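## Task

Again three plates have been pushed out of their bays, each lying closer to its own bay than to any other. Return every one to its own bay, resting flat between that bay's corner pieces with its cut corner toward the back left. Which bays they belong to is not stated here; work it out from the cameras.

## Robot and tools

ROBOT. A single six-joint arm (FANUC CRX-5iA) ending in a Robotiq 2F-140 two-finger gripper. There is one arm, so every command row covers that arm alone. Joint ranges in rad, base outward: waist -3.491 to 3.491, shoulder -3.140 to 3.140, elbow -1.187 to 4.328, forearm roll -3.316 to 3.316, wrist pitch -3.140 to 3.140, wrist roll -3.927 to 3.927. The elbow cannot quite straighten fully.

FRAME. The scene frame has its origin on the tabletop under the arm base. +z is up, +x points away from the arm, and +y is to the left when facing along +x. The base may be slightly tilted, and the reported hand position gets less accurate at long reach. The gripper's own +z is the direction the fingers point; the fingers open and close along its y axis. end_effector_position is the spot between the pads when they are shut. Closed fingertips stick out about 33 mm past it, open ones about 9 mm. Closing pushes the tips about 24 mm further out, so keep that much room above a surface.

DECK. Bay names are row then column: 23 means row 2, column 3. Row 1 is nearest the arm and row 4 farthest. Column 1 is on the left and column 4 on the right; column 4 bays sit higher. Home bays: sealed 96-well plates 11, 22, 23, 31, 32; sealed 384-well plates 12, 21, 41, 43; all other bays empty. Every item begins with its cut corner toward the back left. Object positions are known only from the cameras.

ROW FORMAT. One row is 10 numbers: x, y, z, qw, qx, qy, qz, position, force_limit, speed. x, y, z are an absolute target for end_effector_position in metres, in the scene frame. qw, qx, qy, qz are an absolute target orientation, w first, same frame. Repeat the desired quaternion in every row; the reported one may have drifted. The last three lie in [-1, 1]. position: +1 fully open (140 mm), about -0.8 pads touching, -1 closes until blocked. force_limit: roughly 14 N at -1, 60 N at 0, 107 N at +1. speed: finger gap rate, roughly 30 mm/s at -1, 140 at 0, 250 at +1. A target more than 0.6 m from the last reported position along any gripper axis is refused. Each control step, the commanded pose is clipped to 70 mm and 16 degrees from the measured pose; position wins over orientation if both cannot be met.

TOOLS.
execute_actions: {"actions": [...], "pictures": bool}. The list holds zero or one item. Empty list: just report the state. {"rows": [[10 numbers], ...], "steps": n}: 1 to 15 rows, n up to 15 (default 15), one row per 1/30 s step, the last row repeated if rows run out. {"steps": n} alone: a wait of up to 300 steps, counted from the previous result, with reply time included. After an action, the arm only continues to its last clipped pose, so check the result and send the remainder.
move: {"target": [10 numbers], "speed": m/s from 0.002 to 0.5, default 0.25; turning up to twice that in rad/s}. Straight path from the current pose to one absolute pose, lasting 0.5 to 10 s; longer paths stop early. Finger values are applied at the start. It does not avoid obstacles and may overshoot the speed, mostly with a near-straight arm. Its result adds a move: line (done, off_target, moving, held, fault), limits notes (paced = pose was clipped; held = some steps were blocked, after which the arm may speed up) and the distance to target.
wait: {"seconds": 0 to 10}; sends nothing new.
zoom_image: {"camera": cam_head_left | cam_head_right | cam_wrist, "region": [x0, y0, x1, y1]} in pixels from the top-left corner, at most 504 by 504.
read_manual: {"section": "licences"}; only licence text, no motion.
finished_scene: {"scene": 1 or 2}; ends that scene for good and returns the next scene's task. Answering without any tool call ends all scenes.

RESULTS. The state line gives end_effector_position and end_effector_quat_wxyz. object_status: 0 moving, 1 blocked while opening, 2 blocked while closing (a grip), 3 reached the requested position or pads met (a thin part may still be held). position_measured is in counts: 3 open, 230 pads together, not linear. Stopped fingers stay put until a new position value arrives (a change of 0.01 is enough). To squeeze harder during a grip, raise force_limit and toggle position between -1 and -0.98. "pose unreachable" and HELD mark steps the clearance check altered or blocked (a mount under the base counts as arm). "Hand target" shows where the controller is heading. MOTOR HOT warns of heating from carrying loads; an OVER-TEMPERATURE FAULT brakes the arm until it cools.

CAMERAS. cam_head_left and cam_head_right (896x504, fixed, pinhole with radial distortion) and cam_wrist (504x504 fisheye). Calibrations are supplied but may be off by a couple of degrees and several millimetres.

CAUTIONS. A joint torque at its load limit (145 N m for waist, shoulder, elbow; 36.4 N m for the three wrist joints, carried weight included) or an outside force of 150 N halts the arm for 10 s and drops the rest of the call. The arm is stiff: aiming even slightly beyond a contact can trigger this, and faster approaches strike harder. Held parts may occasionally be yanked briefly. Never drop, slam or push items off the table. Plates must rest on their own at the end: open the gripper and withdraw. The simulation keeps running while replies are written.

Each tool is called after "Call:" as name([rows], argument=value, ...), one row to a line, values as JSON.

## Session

Call:
execute_actions(actions=[])

Scene clock: 0.00 s of 9600.00 s.
end_effector_position=(+0.5480, -0.0888, +0.4165) position_measured=3 object_status=3 end_effector_quat_wxyz=(-0.324, +0.893, -0.031, -0.311)
Joint positions: [ 0.266  0.132  0.218  0.    -1.656  1.307]
Joint velocities: [-0.     0.001  0.001  0.002 -0.     0.   ]
Hand target: +0.548, -0.089, +0.417; -0.324, +0.893, -0.031, -0.311

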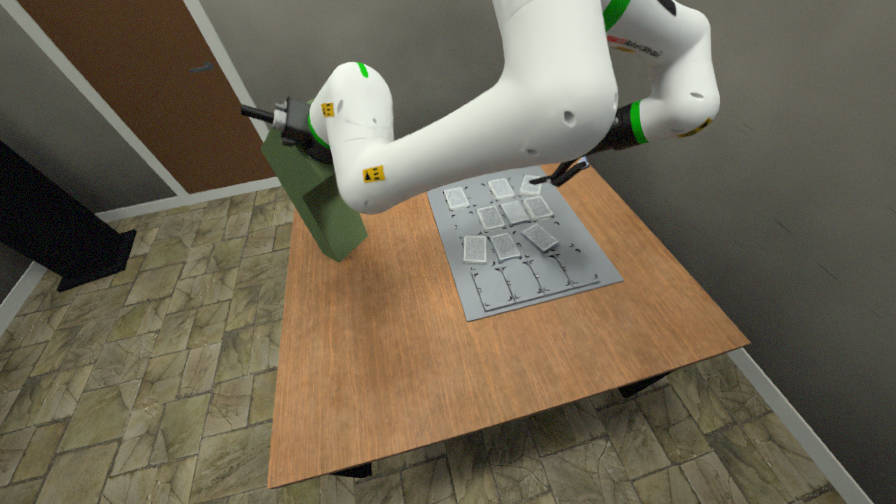

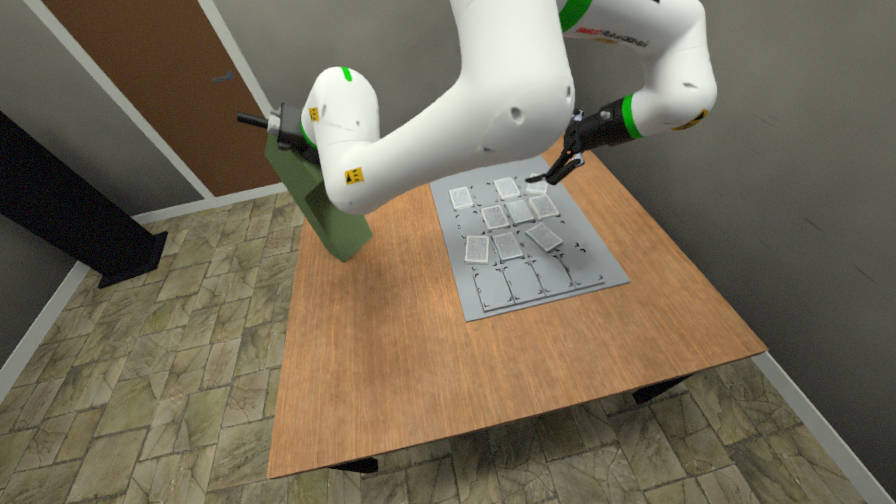

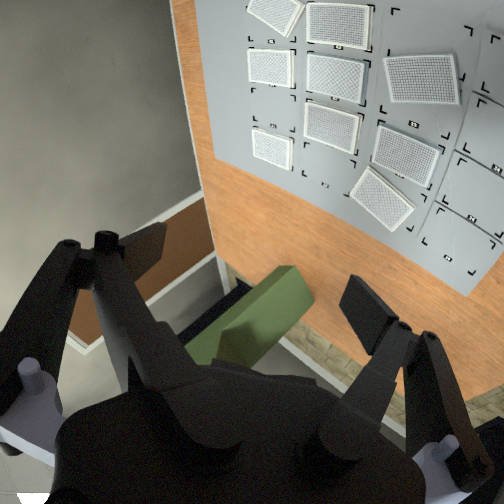

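Call:
move(target=[0.45, -0.03, 0.14, 0, 0.7089, -0.7051, 0, 0.36, -0.3, 0], speed=0.3)

Scene clock: 4.30 s of 9600.00 s.
end_effector_position=(+0.4498, -0.0291, +0.1404) position_measured=84 object_status=3 end_effector_quat_wxyz=(-0.000, +0.709, -0.705, -0.001)
Joint positions: [ 0.028  0.265 -0.898  2.022 -0.689 -1.834]
Joint velocities: [-0.006 -0.    -0.001  0.008 -0.002 -0.006]
Hand target: +0.450, -0.029, +0.140; -0.000, +0.709, -0.705, -0.001
Off the commanded pose: 0.001 m, 0 deg.
move: done
camera_calibration (this result's frames):
cam_wrist: T_world_to_cam=[[-0.962736, -0.269957, -0.0161778, 0.43063], [-0.264512, 0.927484, 0.264209, 0.121309], [-0.0563206, 0.258643, -0.96433, 0.339943], [0, 0, 0, 1]] pos_world=[0.465817, -0.0841848, 0.302733]

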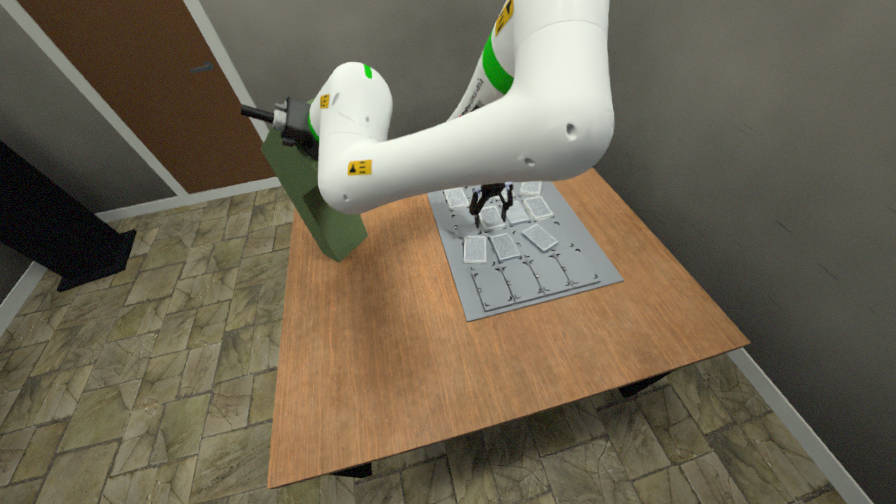

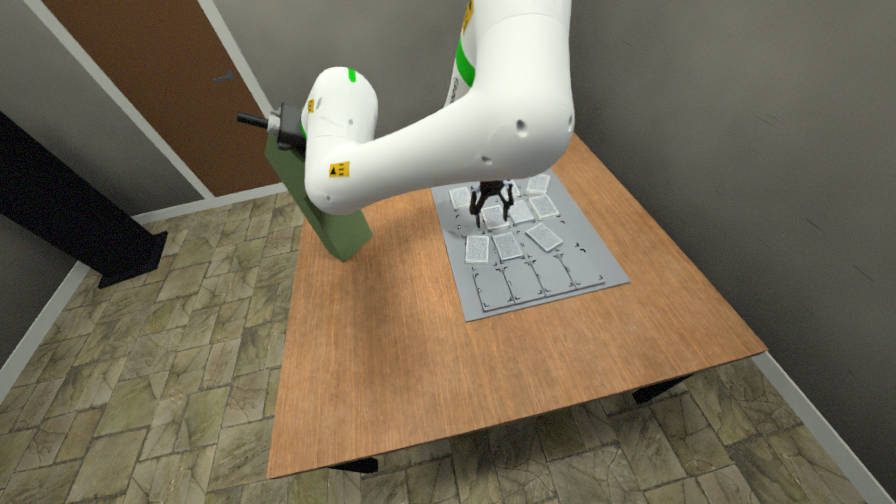

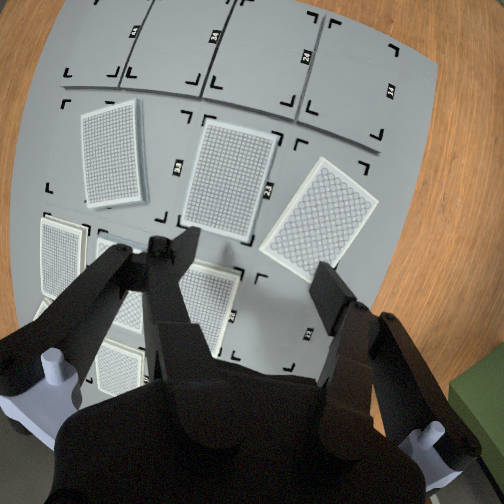

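Call:
zoom_image(camera="cam_wrist", region=[245, 130, 405, 290])

Call:
zoom_image(camera="cam_wrist", region=[40, 80, 200, 240])

Region (245, 130, 405, 290) of cam_wrist's 504x504 image, scaled by 3.150, with more detail than that image has.

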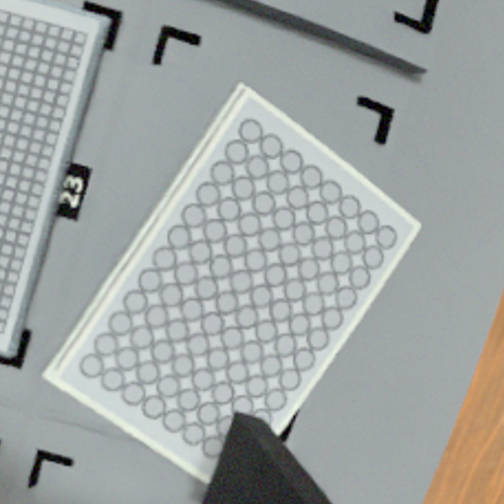

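Region (40, 80, 200, 240) of cam_wrist's 504x504 image, scaled by 3.150, with more detail than that image has.

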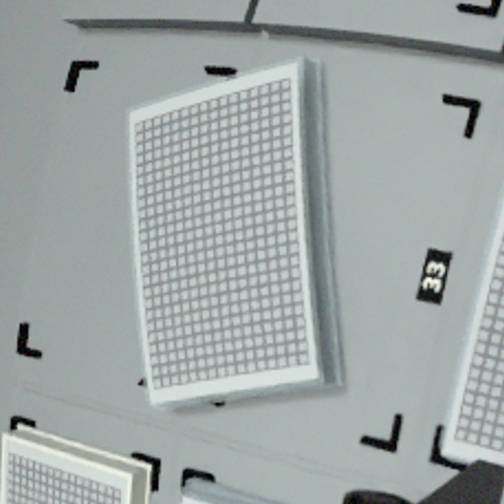

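Call:
move(target=[0.3795, -0.0605, 0.054, 0, 0.5948, -0.8039, 0, 0.36, -0.3, -1], speed=0.15)

Call:
zoom_image(camera="cam_wrist", region=[160, 140, 370, 350])

Scene clock: 8.33 s of 9600.00 s.
end_effector_position=(+0.3797, -0.0604, +0.0540) position_measured=84 object_status=3 end_effector_quat_wxyz=(-0.000, -0.595, +0.804, +0.000)
Joint positions: [-0.368  0.438 -0.851  2.619 -0.679 -2.425]
Joint velocities: [-0.003  0.003  0.     0.008  0.001 -0.004]
Hand target: +0.380, -0.060, +0.054; -0.000, -0.595, +0.804, +0.000
Off the commanded pose: 0.000 m, 0 deg.
move: done
camera_calibration (this result's frames):
cam_wrist: T_world_to_cam=[[-0.999422, 0.0298528, -0.0162649, 0.385359], [0.0245669, 0.964905, 0.261446, 0.0472675], [0.023499, 0.260895, -0.965081, 0.230612], [0, 0, 0, 1]] pos_world=[0.378556, -0.117278, 0.216469]

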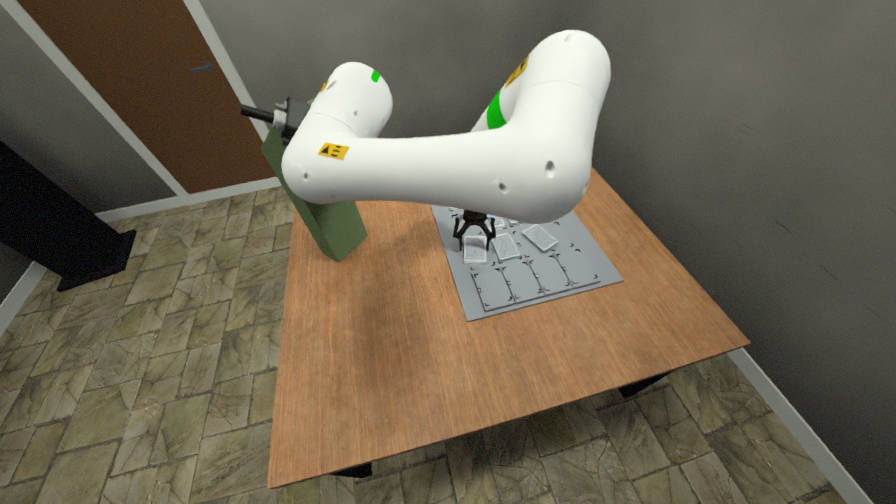

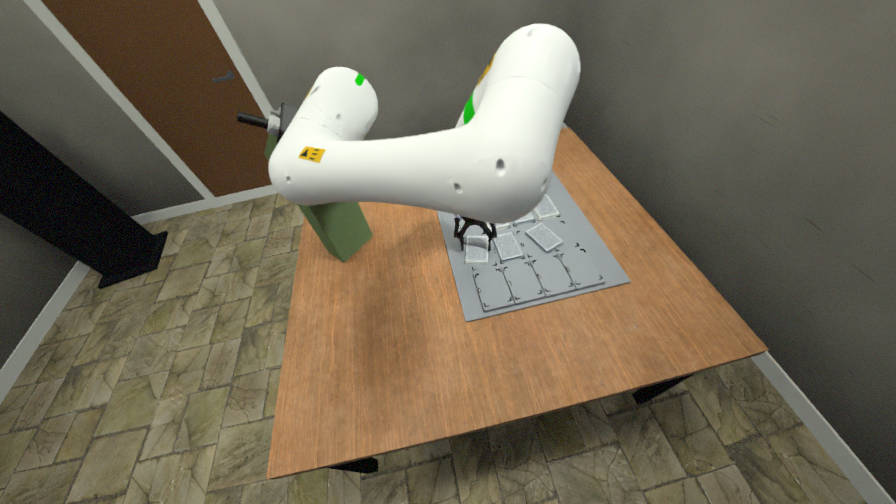

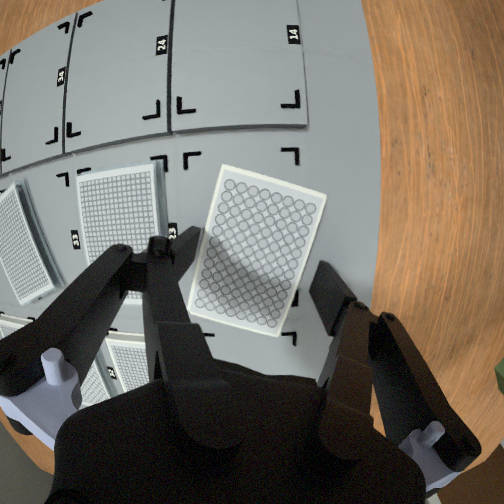

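Region (160, 140, 370, 350) of cam_wrist's 504x504 image, scaled by 2.400, with more detail than that image has.

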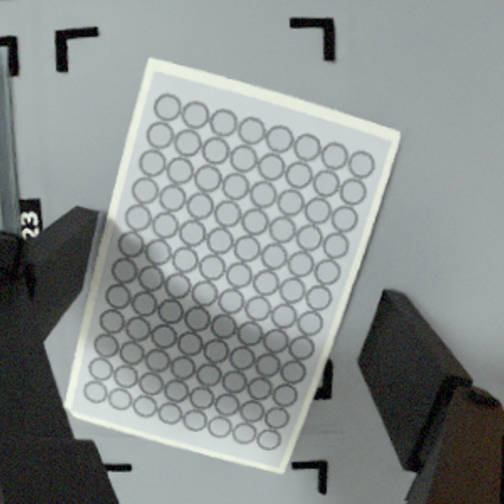

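Call:
move(target=[0.3841, -0.0604, 0.042, 0, 0.5906, -0.8070, 0, 0.36, -0.3, -1], speed=0.025)

Call:
zoom_image(camera="cam_wrist", region=[160, 140, 370, 350])

Scene clock: 13.87 s of 9600.00 s.
end_effector_position=(+0.3841, -0.0604, +0.0420) position_measured=84 object_status=3 end_effector_quat_wxyz=(+0.000, -0.591, +0.807, -0.000)
Joint positions: [-0.373  0.467 -0.82   2.625 -0.676 -2.436]
Joint velocities: [-0.001 -0.     0.001 -0.     0.002 -0.   ]
Hand target: +0.384, -0.060, +0.042; -0.000, -0.591, +0.807, +0.000
Off the commanded pose: 0.000 m, 0 deg.
After step 90, 1.77 s passed at rest.
move: done
camera_calibration (this result's frames):
cam_wrist: T_world_to_cam=[[-0.999047, 0.0402745, -0.0167997, 0.390074], [0.034486, 0.964568, 0.26157, 0.0464573], [0.0267391, 0.260741, -0.965038, 0.21768], [0, 0, 0, 1]] pos_world=[0.38228, -0.117279, 0.204471]

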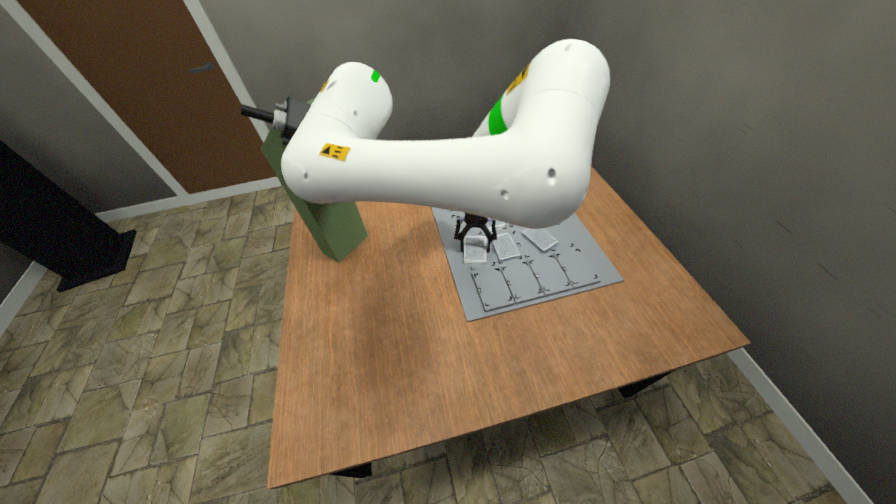

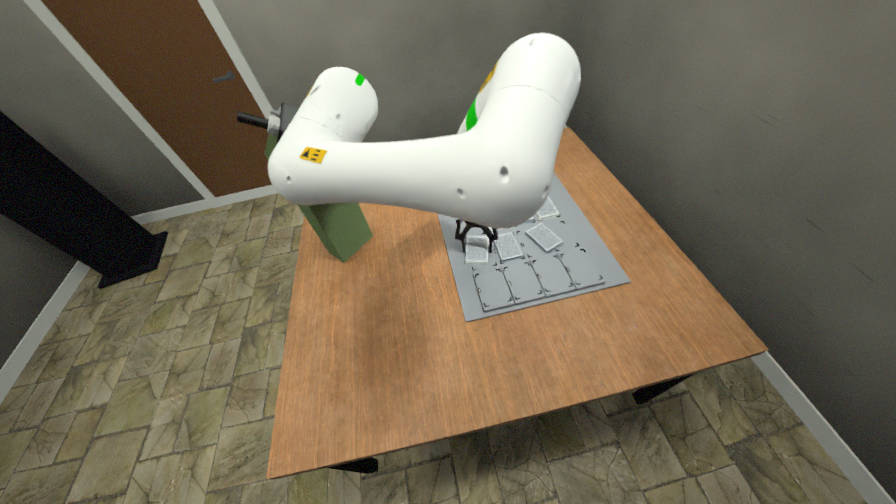

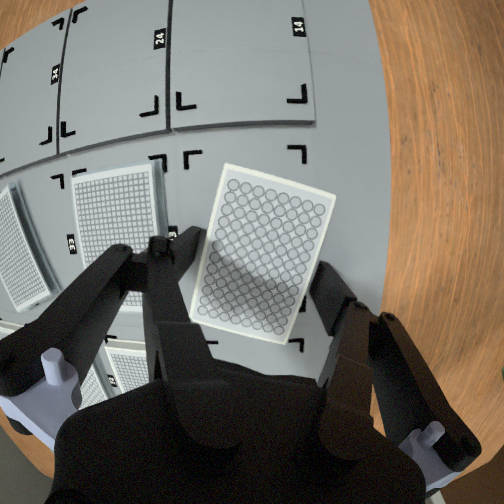

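Region (160, 140, 370, 350) of cam_wrist's 504x504 image, scaled by 2.400, with more detail than that image has.

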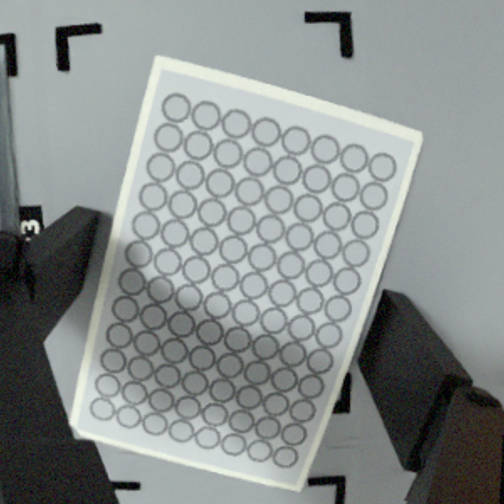

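Centered. Close and lift.

Call:
move(target=[0.3841, -0.0604, 0.042, 0, 0.5906, -0.8070, 0, -1, -0.3, -1], speed=0.02)

Call:
move(target=[0.3841, -0.0604, 0.052, 0, 0.5906, -0.8070, 0, -1, -0.3, -1], speed=0.03)

Scene clock: 16.17 s of 9600.00 s.
end_effector_position=(+0.3841, -0.0604, +0.0420) position_measured=105 object_status=2 end_effector_quat_wxyz=(+0.000, -0.591, +0.807, -0.000)
Joint positions: [-0.374  0.467 -0.82   2.625 -0.676 -2.436]
Joint velocities: [-0.001  0.    -0.001  0.001 -0.    -0.001]
Hand target: +0.384, -0.060, +0.042; -0.000, -0.591, +0.807, +0.000
Off the commanded pose: 0.000 m, 0 deg.
move: done
camera_calibration (this result's frames):
cam_wrist: T_world_to_cam=[[-0.999047, 0.0402759, -0.0168139, 0.390051], [0.0344835, 0.964567, 0.261576, 0.0464812], [0.0267533, 0.260747, -0.965037, 0.21766], [0, 0, 0, 1]] pos_world=[0.382253, -0.117298, 0.20445]

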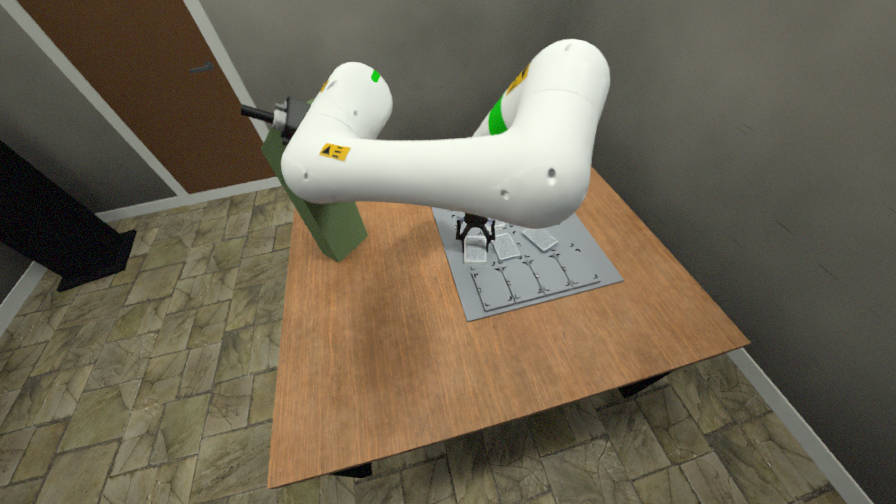

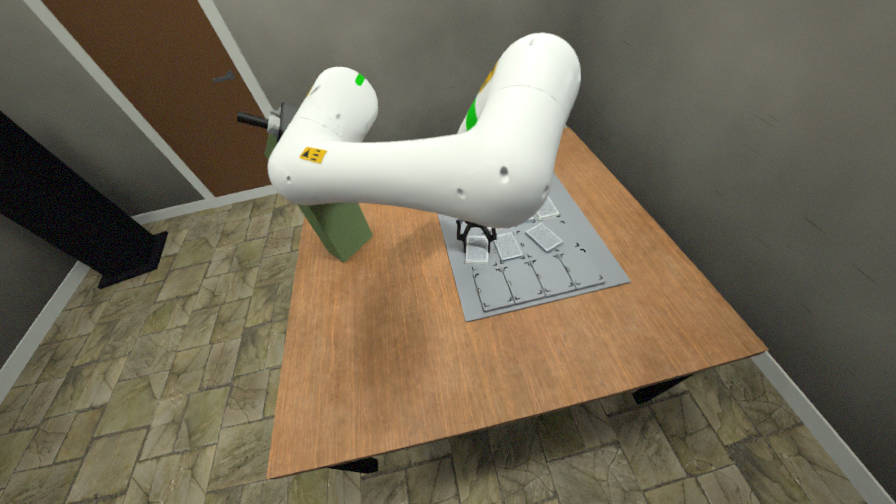

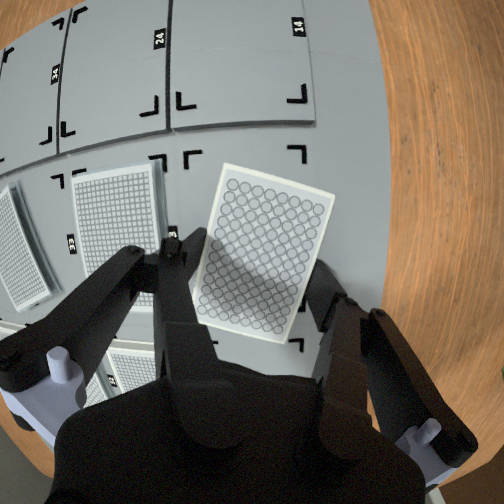

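Scene clock: 16.87 s of 9600.00 s.
end_effector_position=(+0.3841, -0.0604, +0.0520) position_measured=105 object_status=2 end_effector_quat_wxyz=(+0.000, -0.591, +0.807, +0.000)
Joint positions: [-0.362  0.441 -0.841  2.608 -0.674 -2.428]
Joint velocities: [ 0.     0.    -0.001 -0.001 -0.002  0.001]
Hand target: +0.384, -0.060, +0.052; +0.000, -0.591, +0.807, -0.000
Off the commanded pose: 0.000 m, 0 deg.
move: done
camera_calibration (this result's frames):
cam_wrist: T_world_to_cam=[[-0.999047, 0.0402798, -0.0168034, 0.390171], [0.0344898, 0.964565, 0.261582, 0.0438754], [0.0267445, 0.260754, -0.965035, 0.227296], [0, 0, 0, 1]] pos_world=[0.382207, -0.117305, 0.214428]

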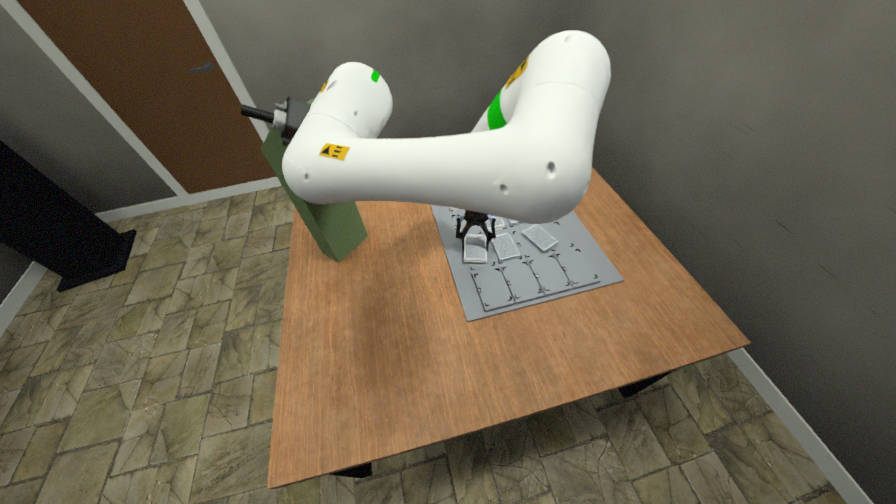

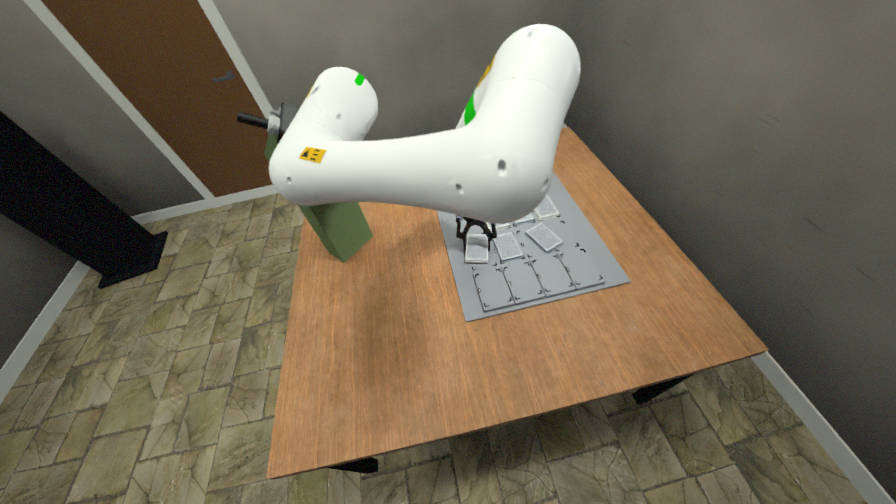

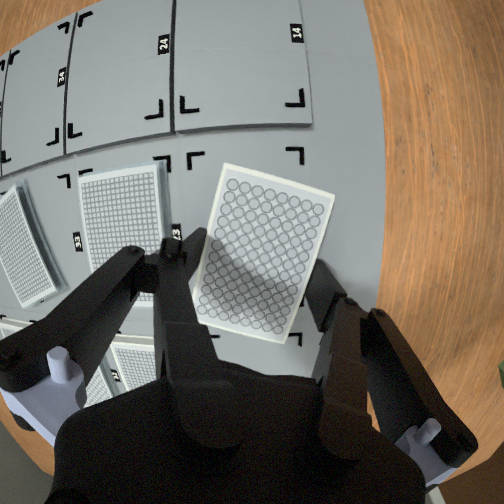

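Call:
move(target=[0.3919, -0.0767, 0.049, 0.0124, 0.7074, -0.7068, 0.0124, -1, -0.3, -1], speed=0.1)

Call:
zoom_image(camera="cam_wrist", region=[160, 140, 370, 350])

Call:
zoom_image(camera="cam_wrist", region=[210, 145, 350, 225])

Scene clock: 19.67 s of 9600.00 s.
end_effector_position=(+0.3920, -0.0767, +0.0490) position_measured=105 object_status=2 end_effector_quat_wxyz=(+0.012, +0.707, -0.707, +0.012)
Joint positions: [-0.353  0.438 -0.831  2.559 -0.695 -2.084]
Joint velocities: [ 0.001 -0.001  0.001  0.     0.002  0.003]
Hand target: +0.392, -0.077, +0.049; +0.012, +0.707, -0.707, +0.012
Off the commanded pose: 0.000 m, 0 deg.
move: done
camera_calibration (this result's frames):
cam_wrist: T_world_to_cam=[[-0.96424, -0.26492, -0.00762128, 0.361161], [-0.259579, 0.93822, 0.228826, 0.174924], [-0.0534701, 0.222622, -0.973437, 0.257343], [0, 0, 0, 1]] pos_world=[0.407413, -0.125729, 0.213232]

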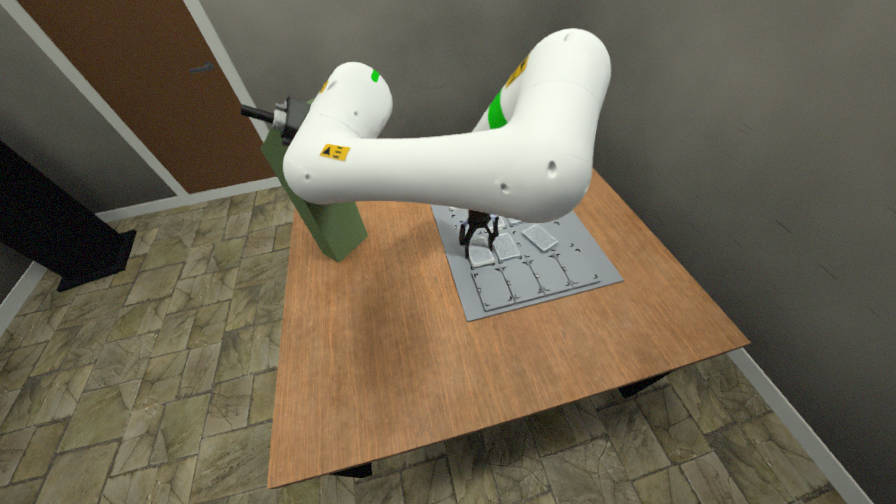

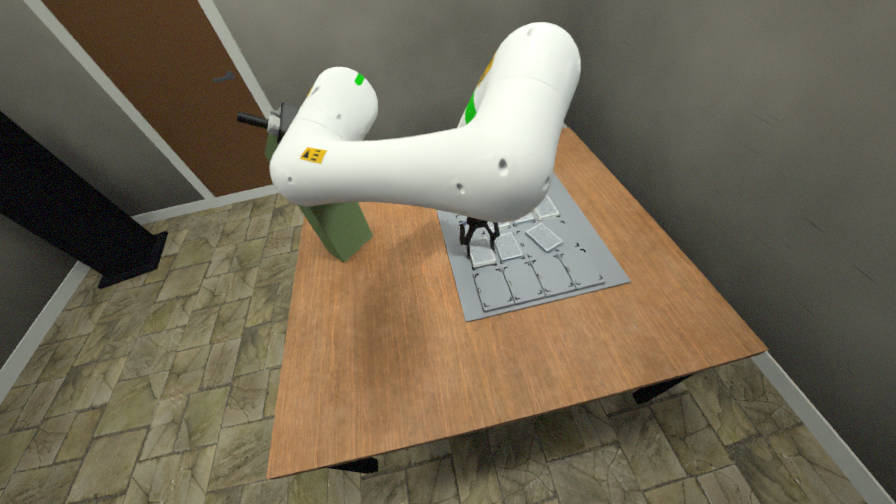

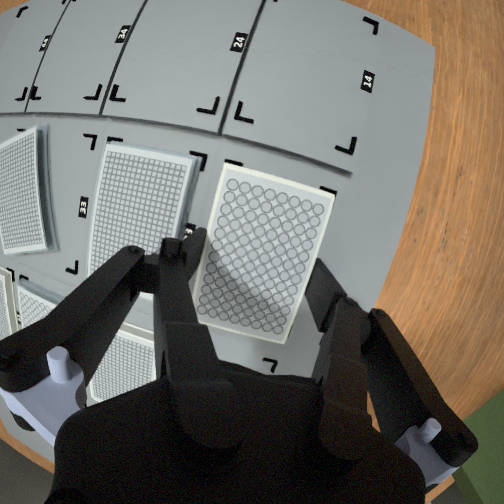

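Region (160, 140, 370, 350) of cam_wrist's 504x504 image, scaled by 2.400, with more detail than that image has.

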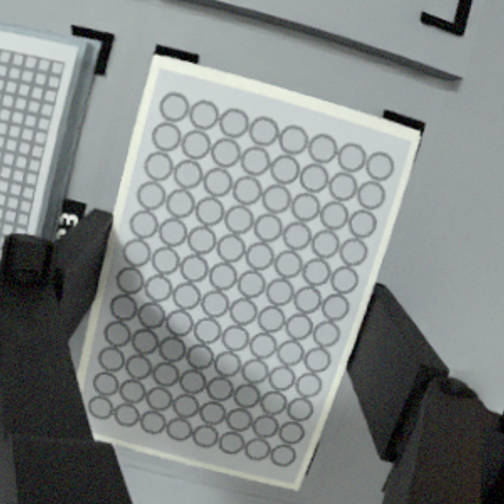

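Region (210, 145, 350, 225) of cam_wrist's 504x504 image, scaled by 3.600, with more detail than that image has; it fills the top 288 rows of this view, and the rest is white.

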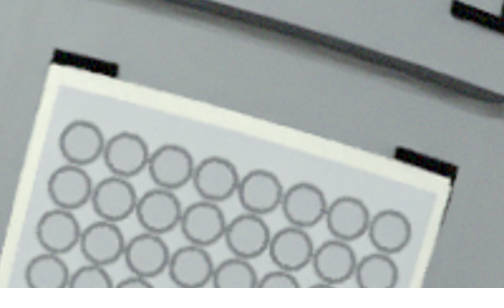

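Call:
move(target=[0.3903, -0.0784, 0.0465, 0.0074, 0.7074, -0.7068, 0.0136, -1, -0.3, -1], speed=0.01)

Call:
zoom_image(camera="cam_wrist", region=[210, 145, 350, 225])

Call:
zoom_image(camera="cam_wrist", region=[185, 285, 325, 365])

Scene clock: 26.27 s of 9600.00 s.
end_effector_position=(+0.3903, -0.0784, +0.0465) position_measured=105 object_status=2 end_effector_quat_wxyz=(+0.007, +0.707, -0.707, +0.014)
Joint positions: [-0.378  0.441 -0.828  2.607 -0.69  -2.105]
Joint velocities: [-0.002  0.001  0.001  0.004  0.001 -0.   ]
Hand target: +0.390, -0.078, +0.047; +0.007, +0.707, -0.707, +0.014
Off the commanded pose: 0.000 m, 0 deg.
After step 90, 2.87 s passed at rest.
move: done
camera_calibration (this result's frames):
cam_wrist: T_world_to_cam=[[-0.964069, -0.265087, -0.0173363, 0.359476], [-0.26179, 0.936933, 0.231565, 0.177306], [-0.0451418, 0.227783, -0.972665, 0.252364], [0, 0, 0, 1]] pos_world=[0.404369, -0.128315, 0.21064]

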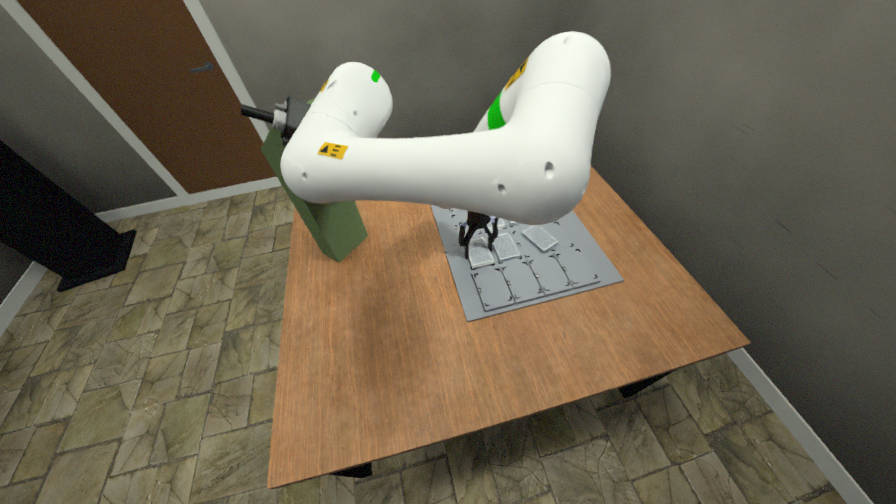

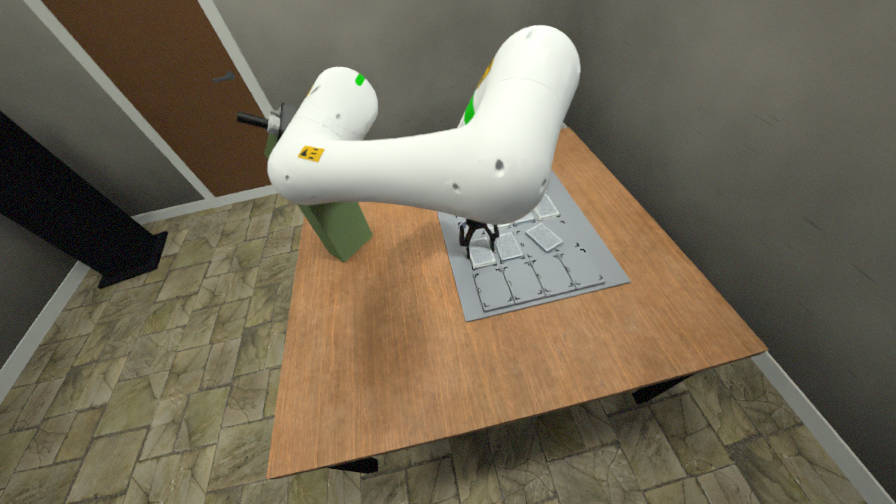

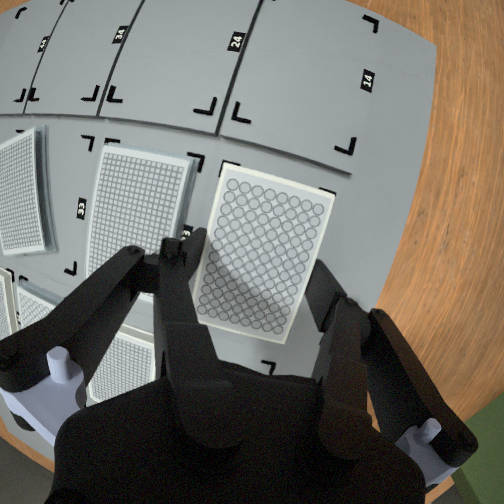

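Region (210, 145, 350, 225) of cam_wrist's 504x504 image, scaled by 3.600, with more detail than that image has; it fills the top 288 rows of this view, and the rest is white.

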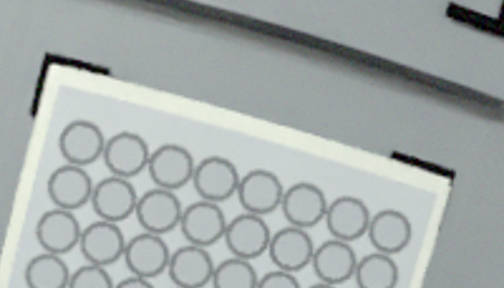

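Region (185, 285, 325, 365) of cam_wrist's 504x504 image, scaled by 3.600, with more detail than that image has; it fills the top 288 rows of this view, and the rest is white.

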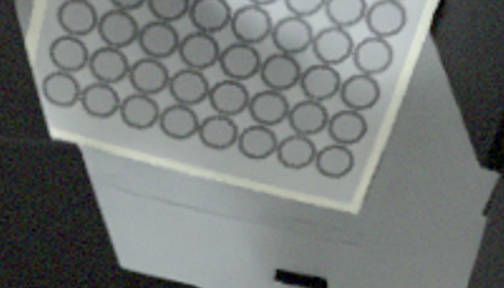

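Call:
execute_actions(actions=[])

Scene clock: 30.07 s of 9600.00 s.
end_effector_position=(+0.3903, -0.0784, +0.0465) position_measured=105 object_status=2 end_effector_quat_wxyz=(+0.007, +0.707, -0.707, +0.014)
Joint positions: [-0.378  0.441 -0.828  2.607 -0.69  -2.105]
Joint velocities: [ 0.002 -0.001  0.001  0.001  0.    -0.   ]
Hand target: +0.390, -0.078, +0.047; +0.007, +0.707, -0.707, +0.014
Off the commanded pose: 0.000 m, 0 deg.
Steps of this call (steps 1 to 90: nothing new was sent; then 0.80 s passed at rest). Readings (end_effector_position | what the end effector reports):
1: (+0.3903, -0.0784, +0.0465) | position_measured=105 object_status=2
2: (+0.3903, -0.0784, +0.0465) | position_measured=105 object_status=2
4: (+0.3903, -0.0784, +0.0465) | position_measured=105 object_status=2
8: (+0.3903, -0.0784, +0.0465) | position_measured=105 object_status=2
90: the state above
camera_calibration (this result's frames):
cam_wrist: T_world_to_cam=[[-0.96407, -0.265081, -0.017357, 0.359472], [-0.261788, 0.936932, 0.231571, 0.177308], [-0.0451227, 0.227794, -0.972663, 0.252354], [0, 0, 0, 1]] pos_world=[0.40436, -0.128321, 0.210635]

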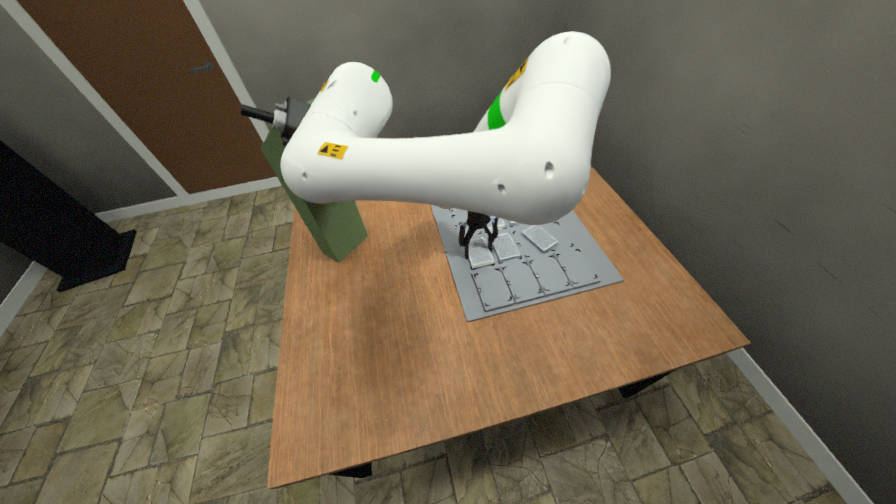

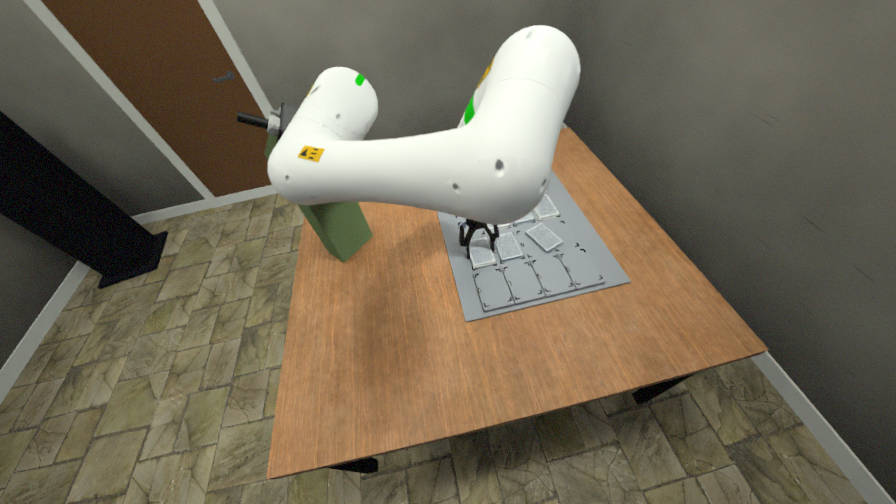

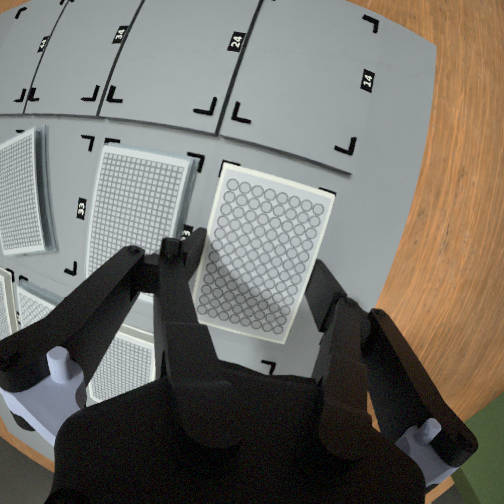

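Call:
zoom_image(camera="cam_wrist", region=[210, 145, 350, 225])

Call:
zoom_image(camera="cam_wrist", region=[170, 290, 310, 390])

Region (210, 145, 350, 225) of cam_wrist's 504x504 image, scaled by 3.600, with more detail than that image has; it fills the top 288 rows of this view, and the rest is white.

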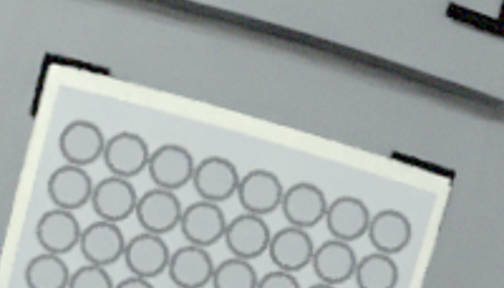

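Region (170, 290, 310, 390) of cam_wrist's 504x504 image, scaled by 3.600, with more detail than that image has; it fills the top 360 rows of this view, and the rest is white.

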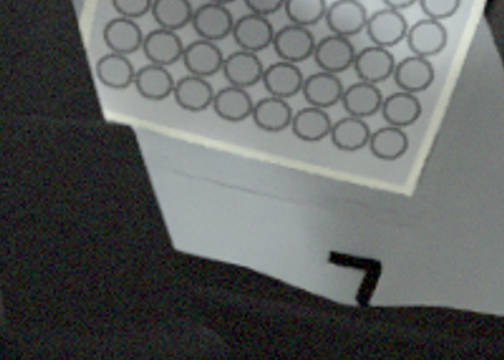

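Call:
move(target=[0.3902, -0.0781, 0.0450, 0.0074, 0.7074, -0.7068, 0.0136, -1, -0.3, -1], speed=0.004)

Call:
zoom_image(camera="cam_wrist", region=[210, 145, 350, 225])

Scene clock: 33.70 s of 9600.00 s.
end_effector_position=(+0.3902, -0.0781, +0.0450) position_measured=105 object_status=2 end_effector_quat_wxyz=(+0.007, +0.707, -0.707, +0.014)
Joint positions: [-0.379  0.445 -0.825  2.609 -0.691 -2.107]
Joint velocities: [-0.     0.002 -0.001 -0.001  0.001 -0.   ]
Hand target: +0.390, -0.078, +0.045; +0.007, +0.707, -0.707, +0.014
Off the commanded pose: 0.000 m, 0 deg.
move: done
camera_calibration (this result's frames):
cam_wrist: T_world_to_cam=[[-0.964073, -0.265067, -0.0173963, 0.359432], [-0.261784, 0.936934, 0.231569, 0.177354], [-0.045082, 0.227803, -0.972663, 0.250811], [0, 0, 0, 1]] pos_world=[0.404255, -0.128031, 0.209138]

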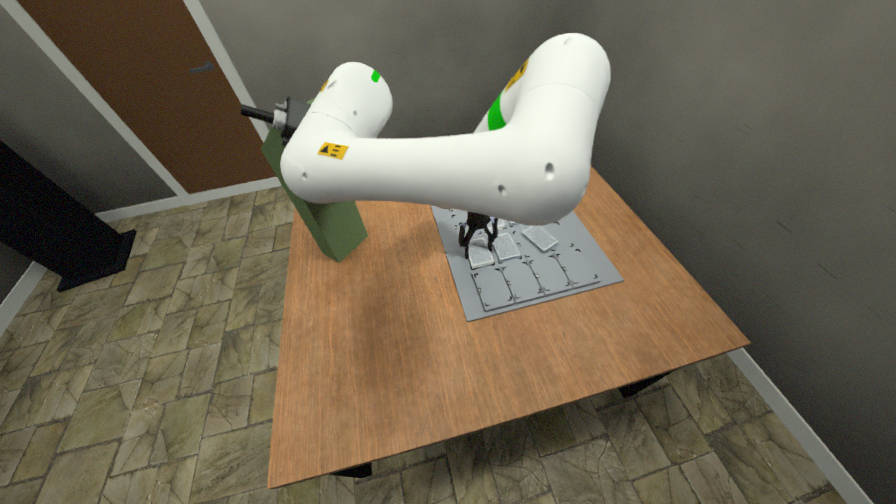

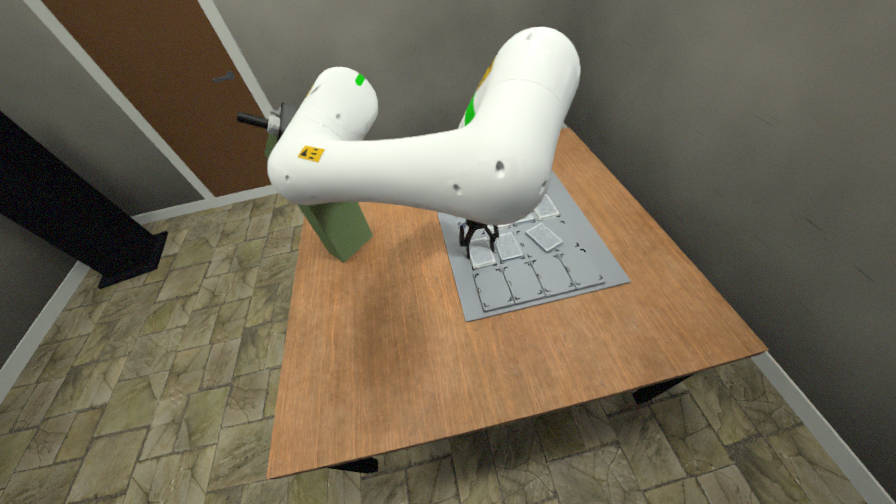

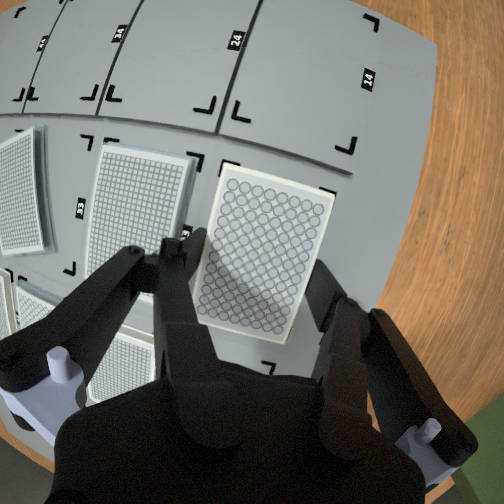

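Region (210, 145, 350, 225) of cam_wrist's 504x504 image, scaled by 3.600, with more detail than that image has; it fills the top 288 rows of this view, and the rest is white.

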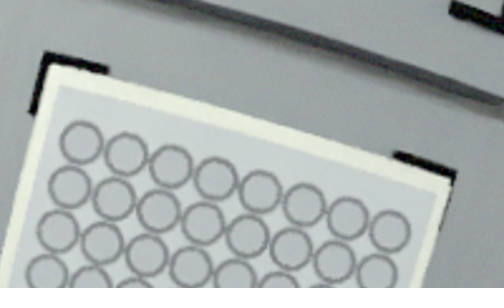

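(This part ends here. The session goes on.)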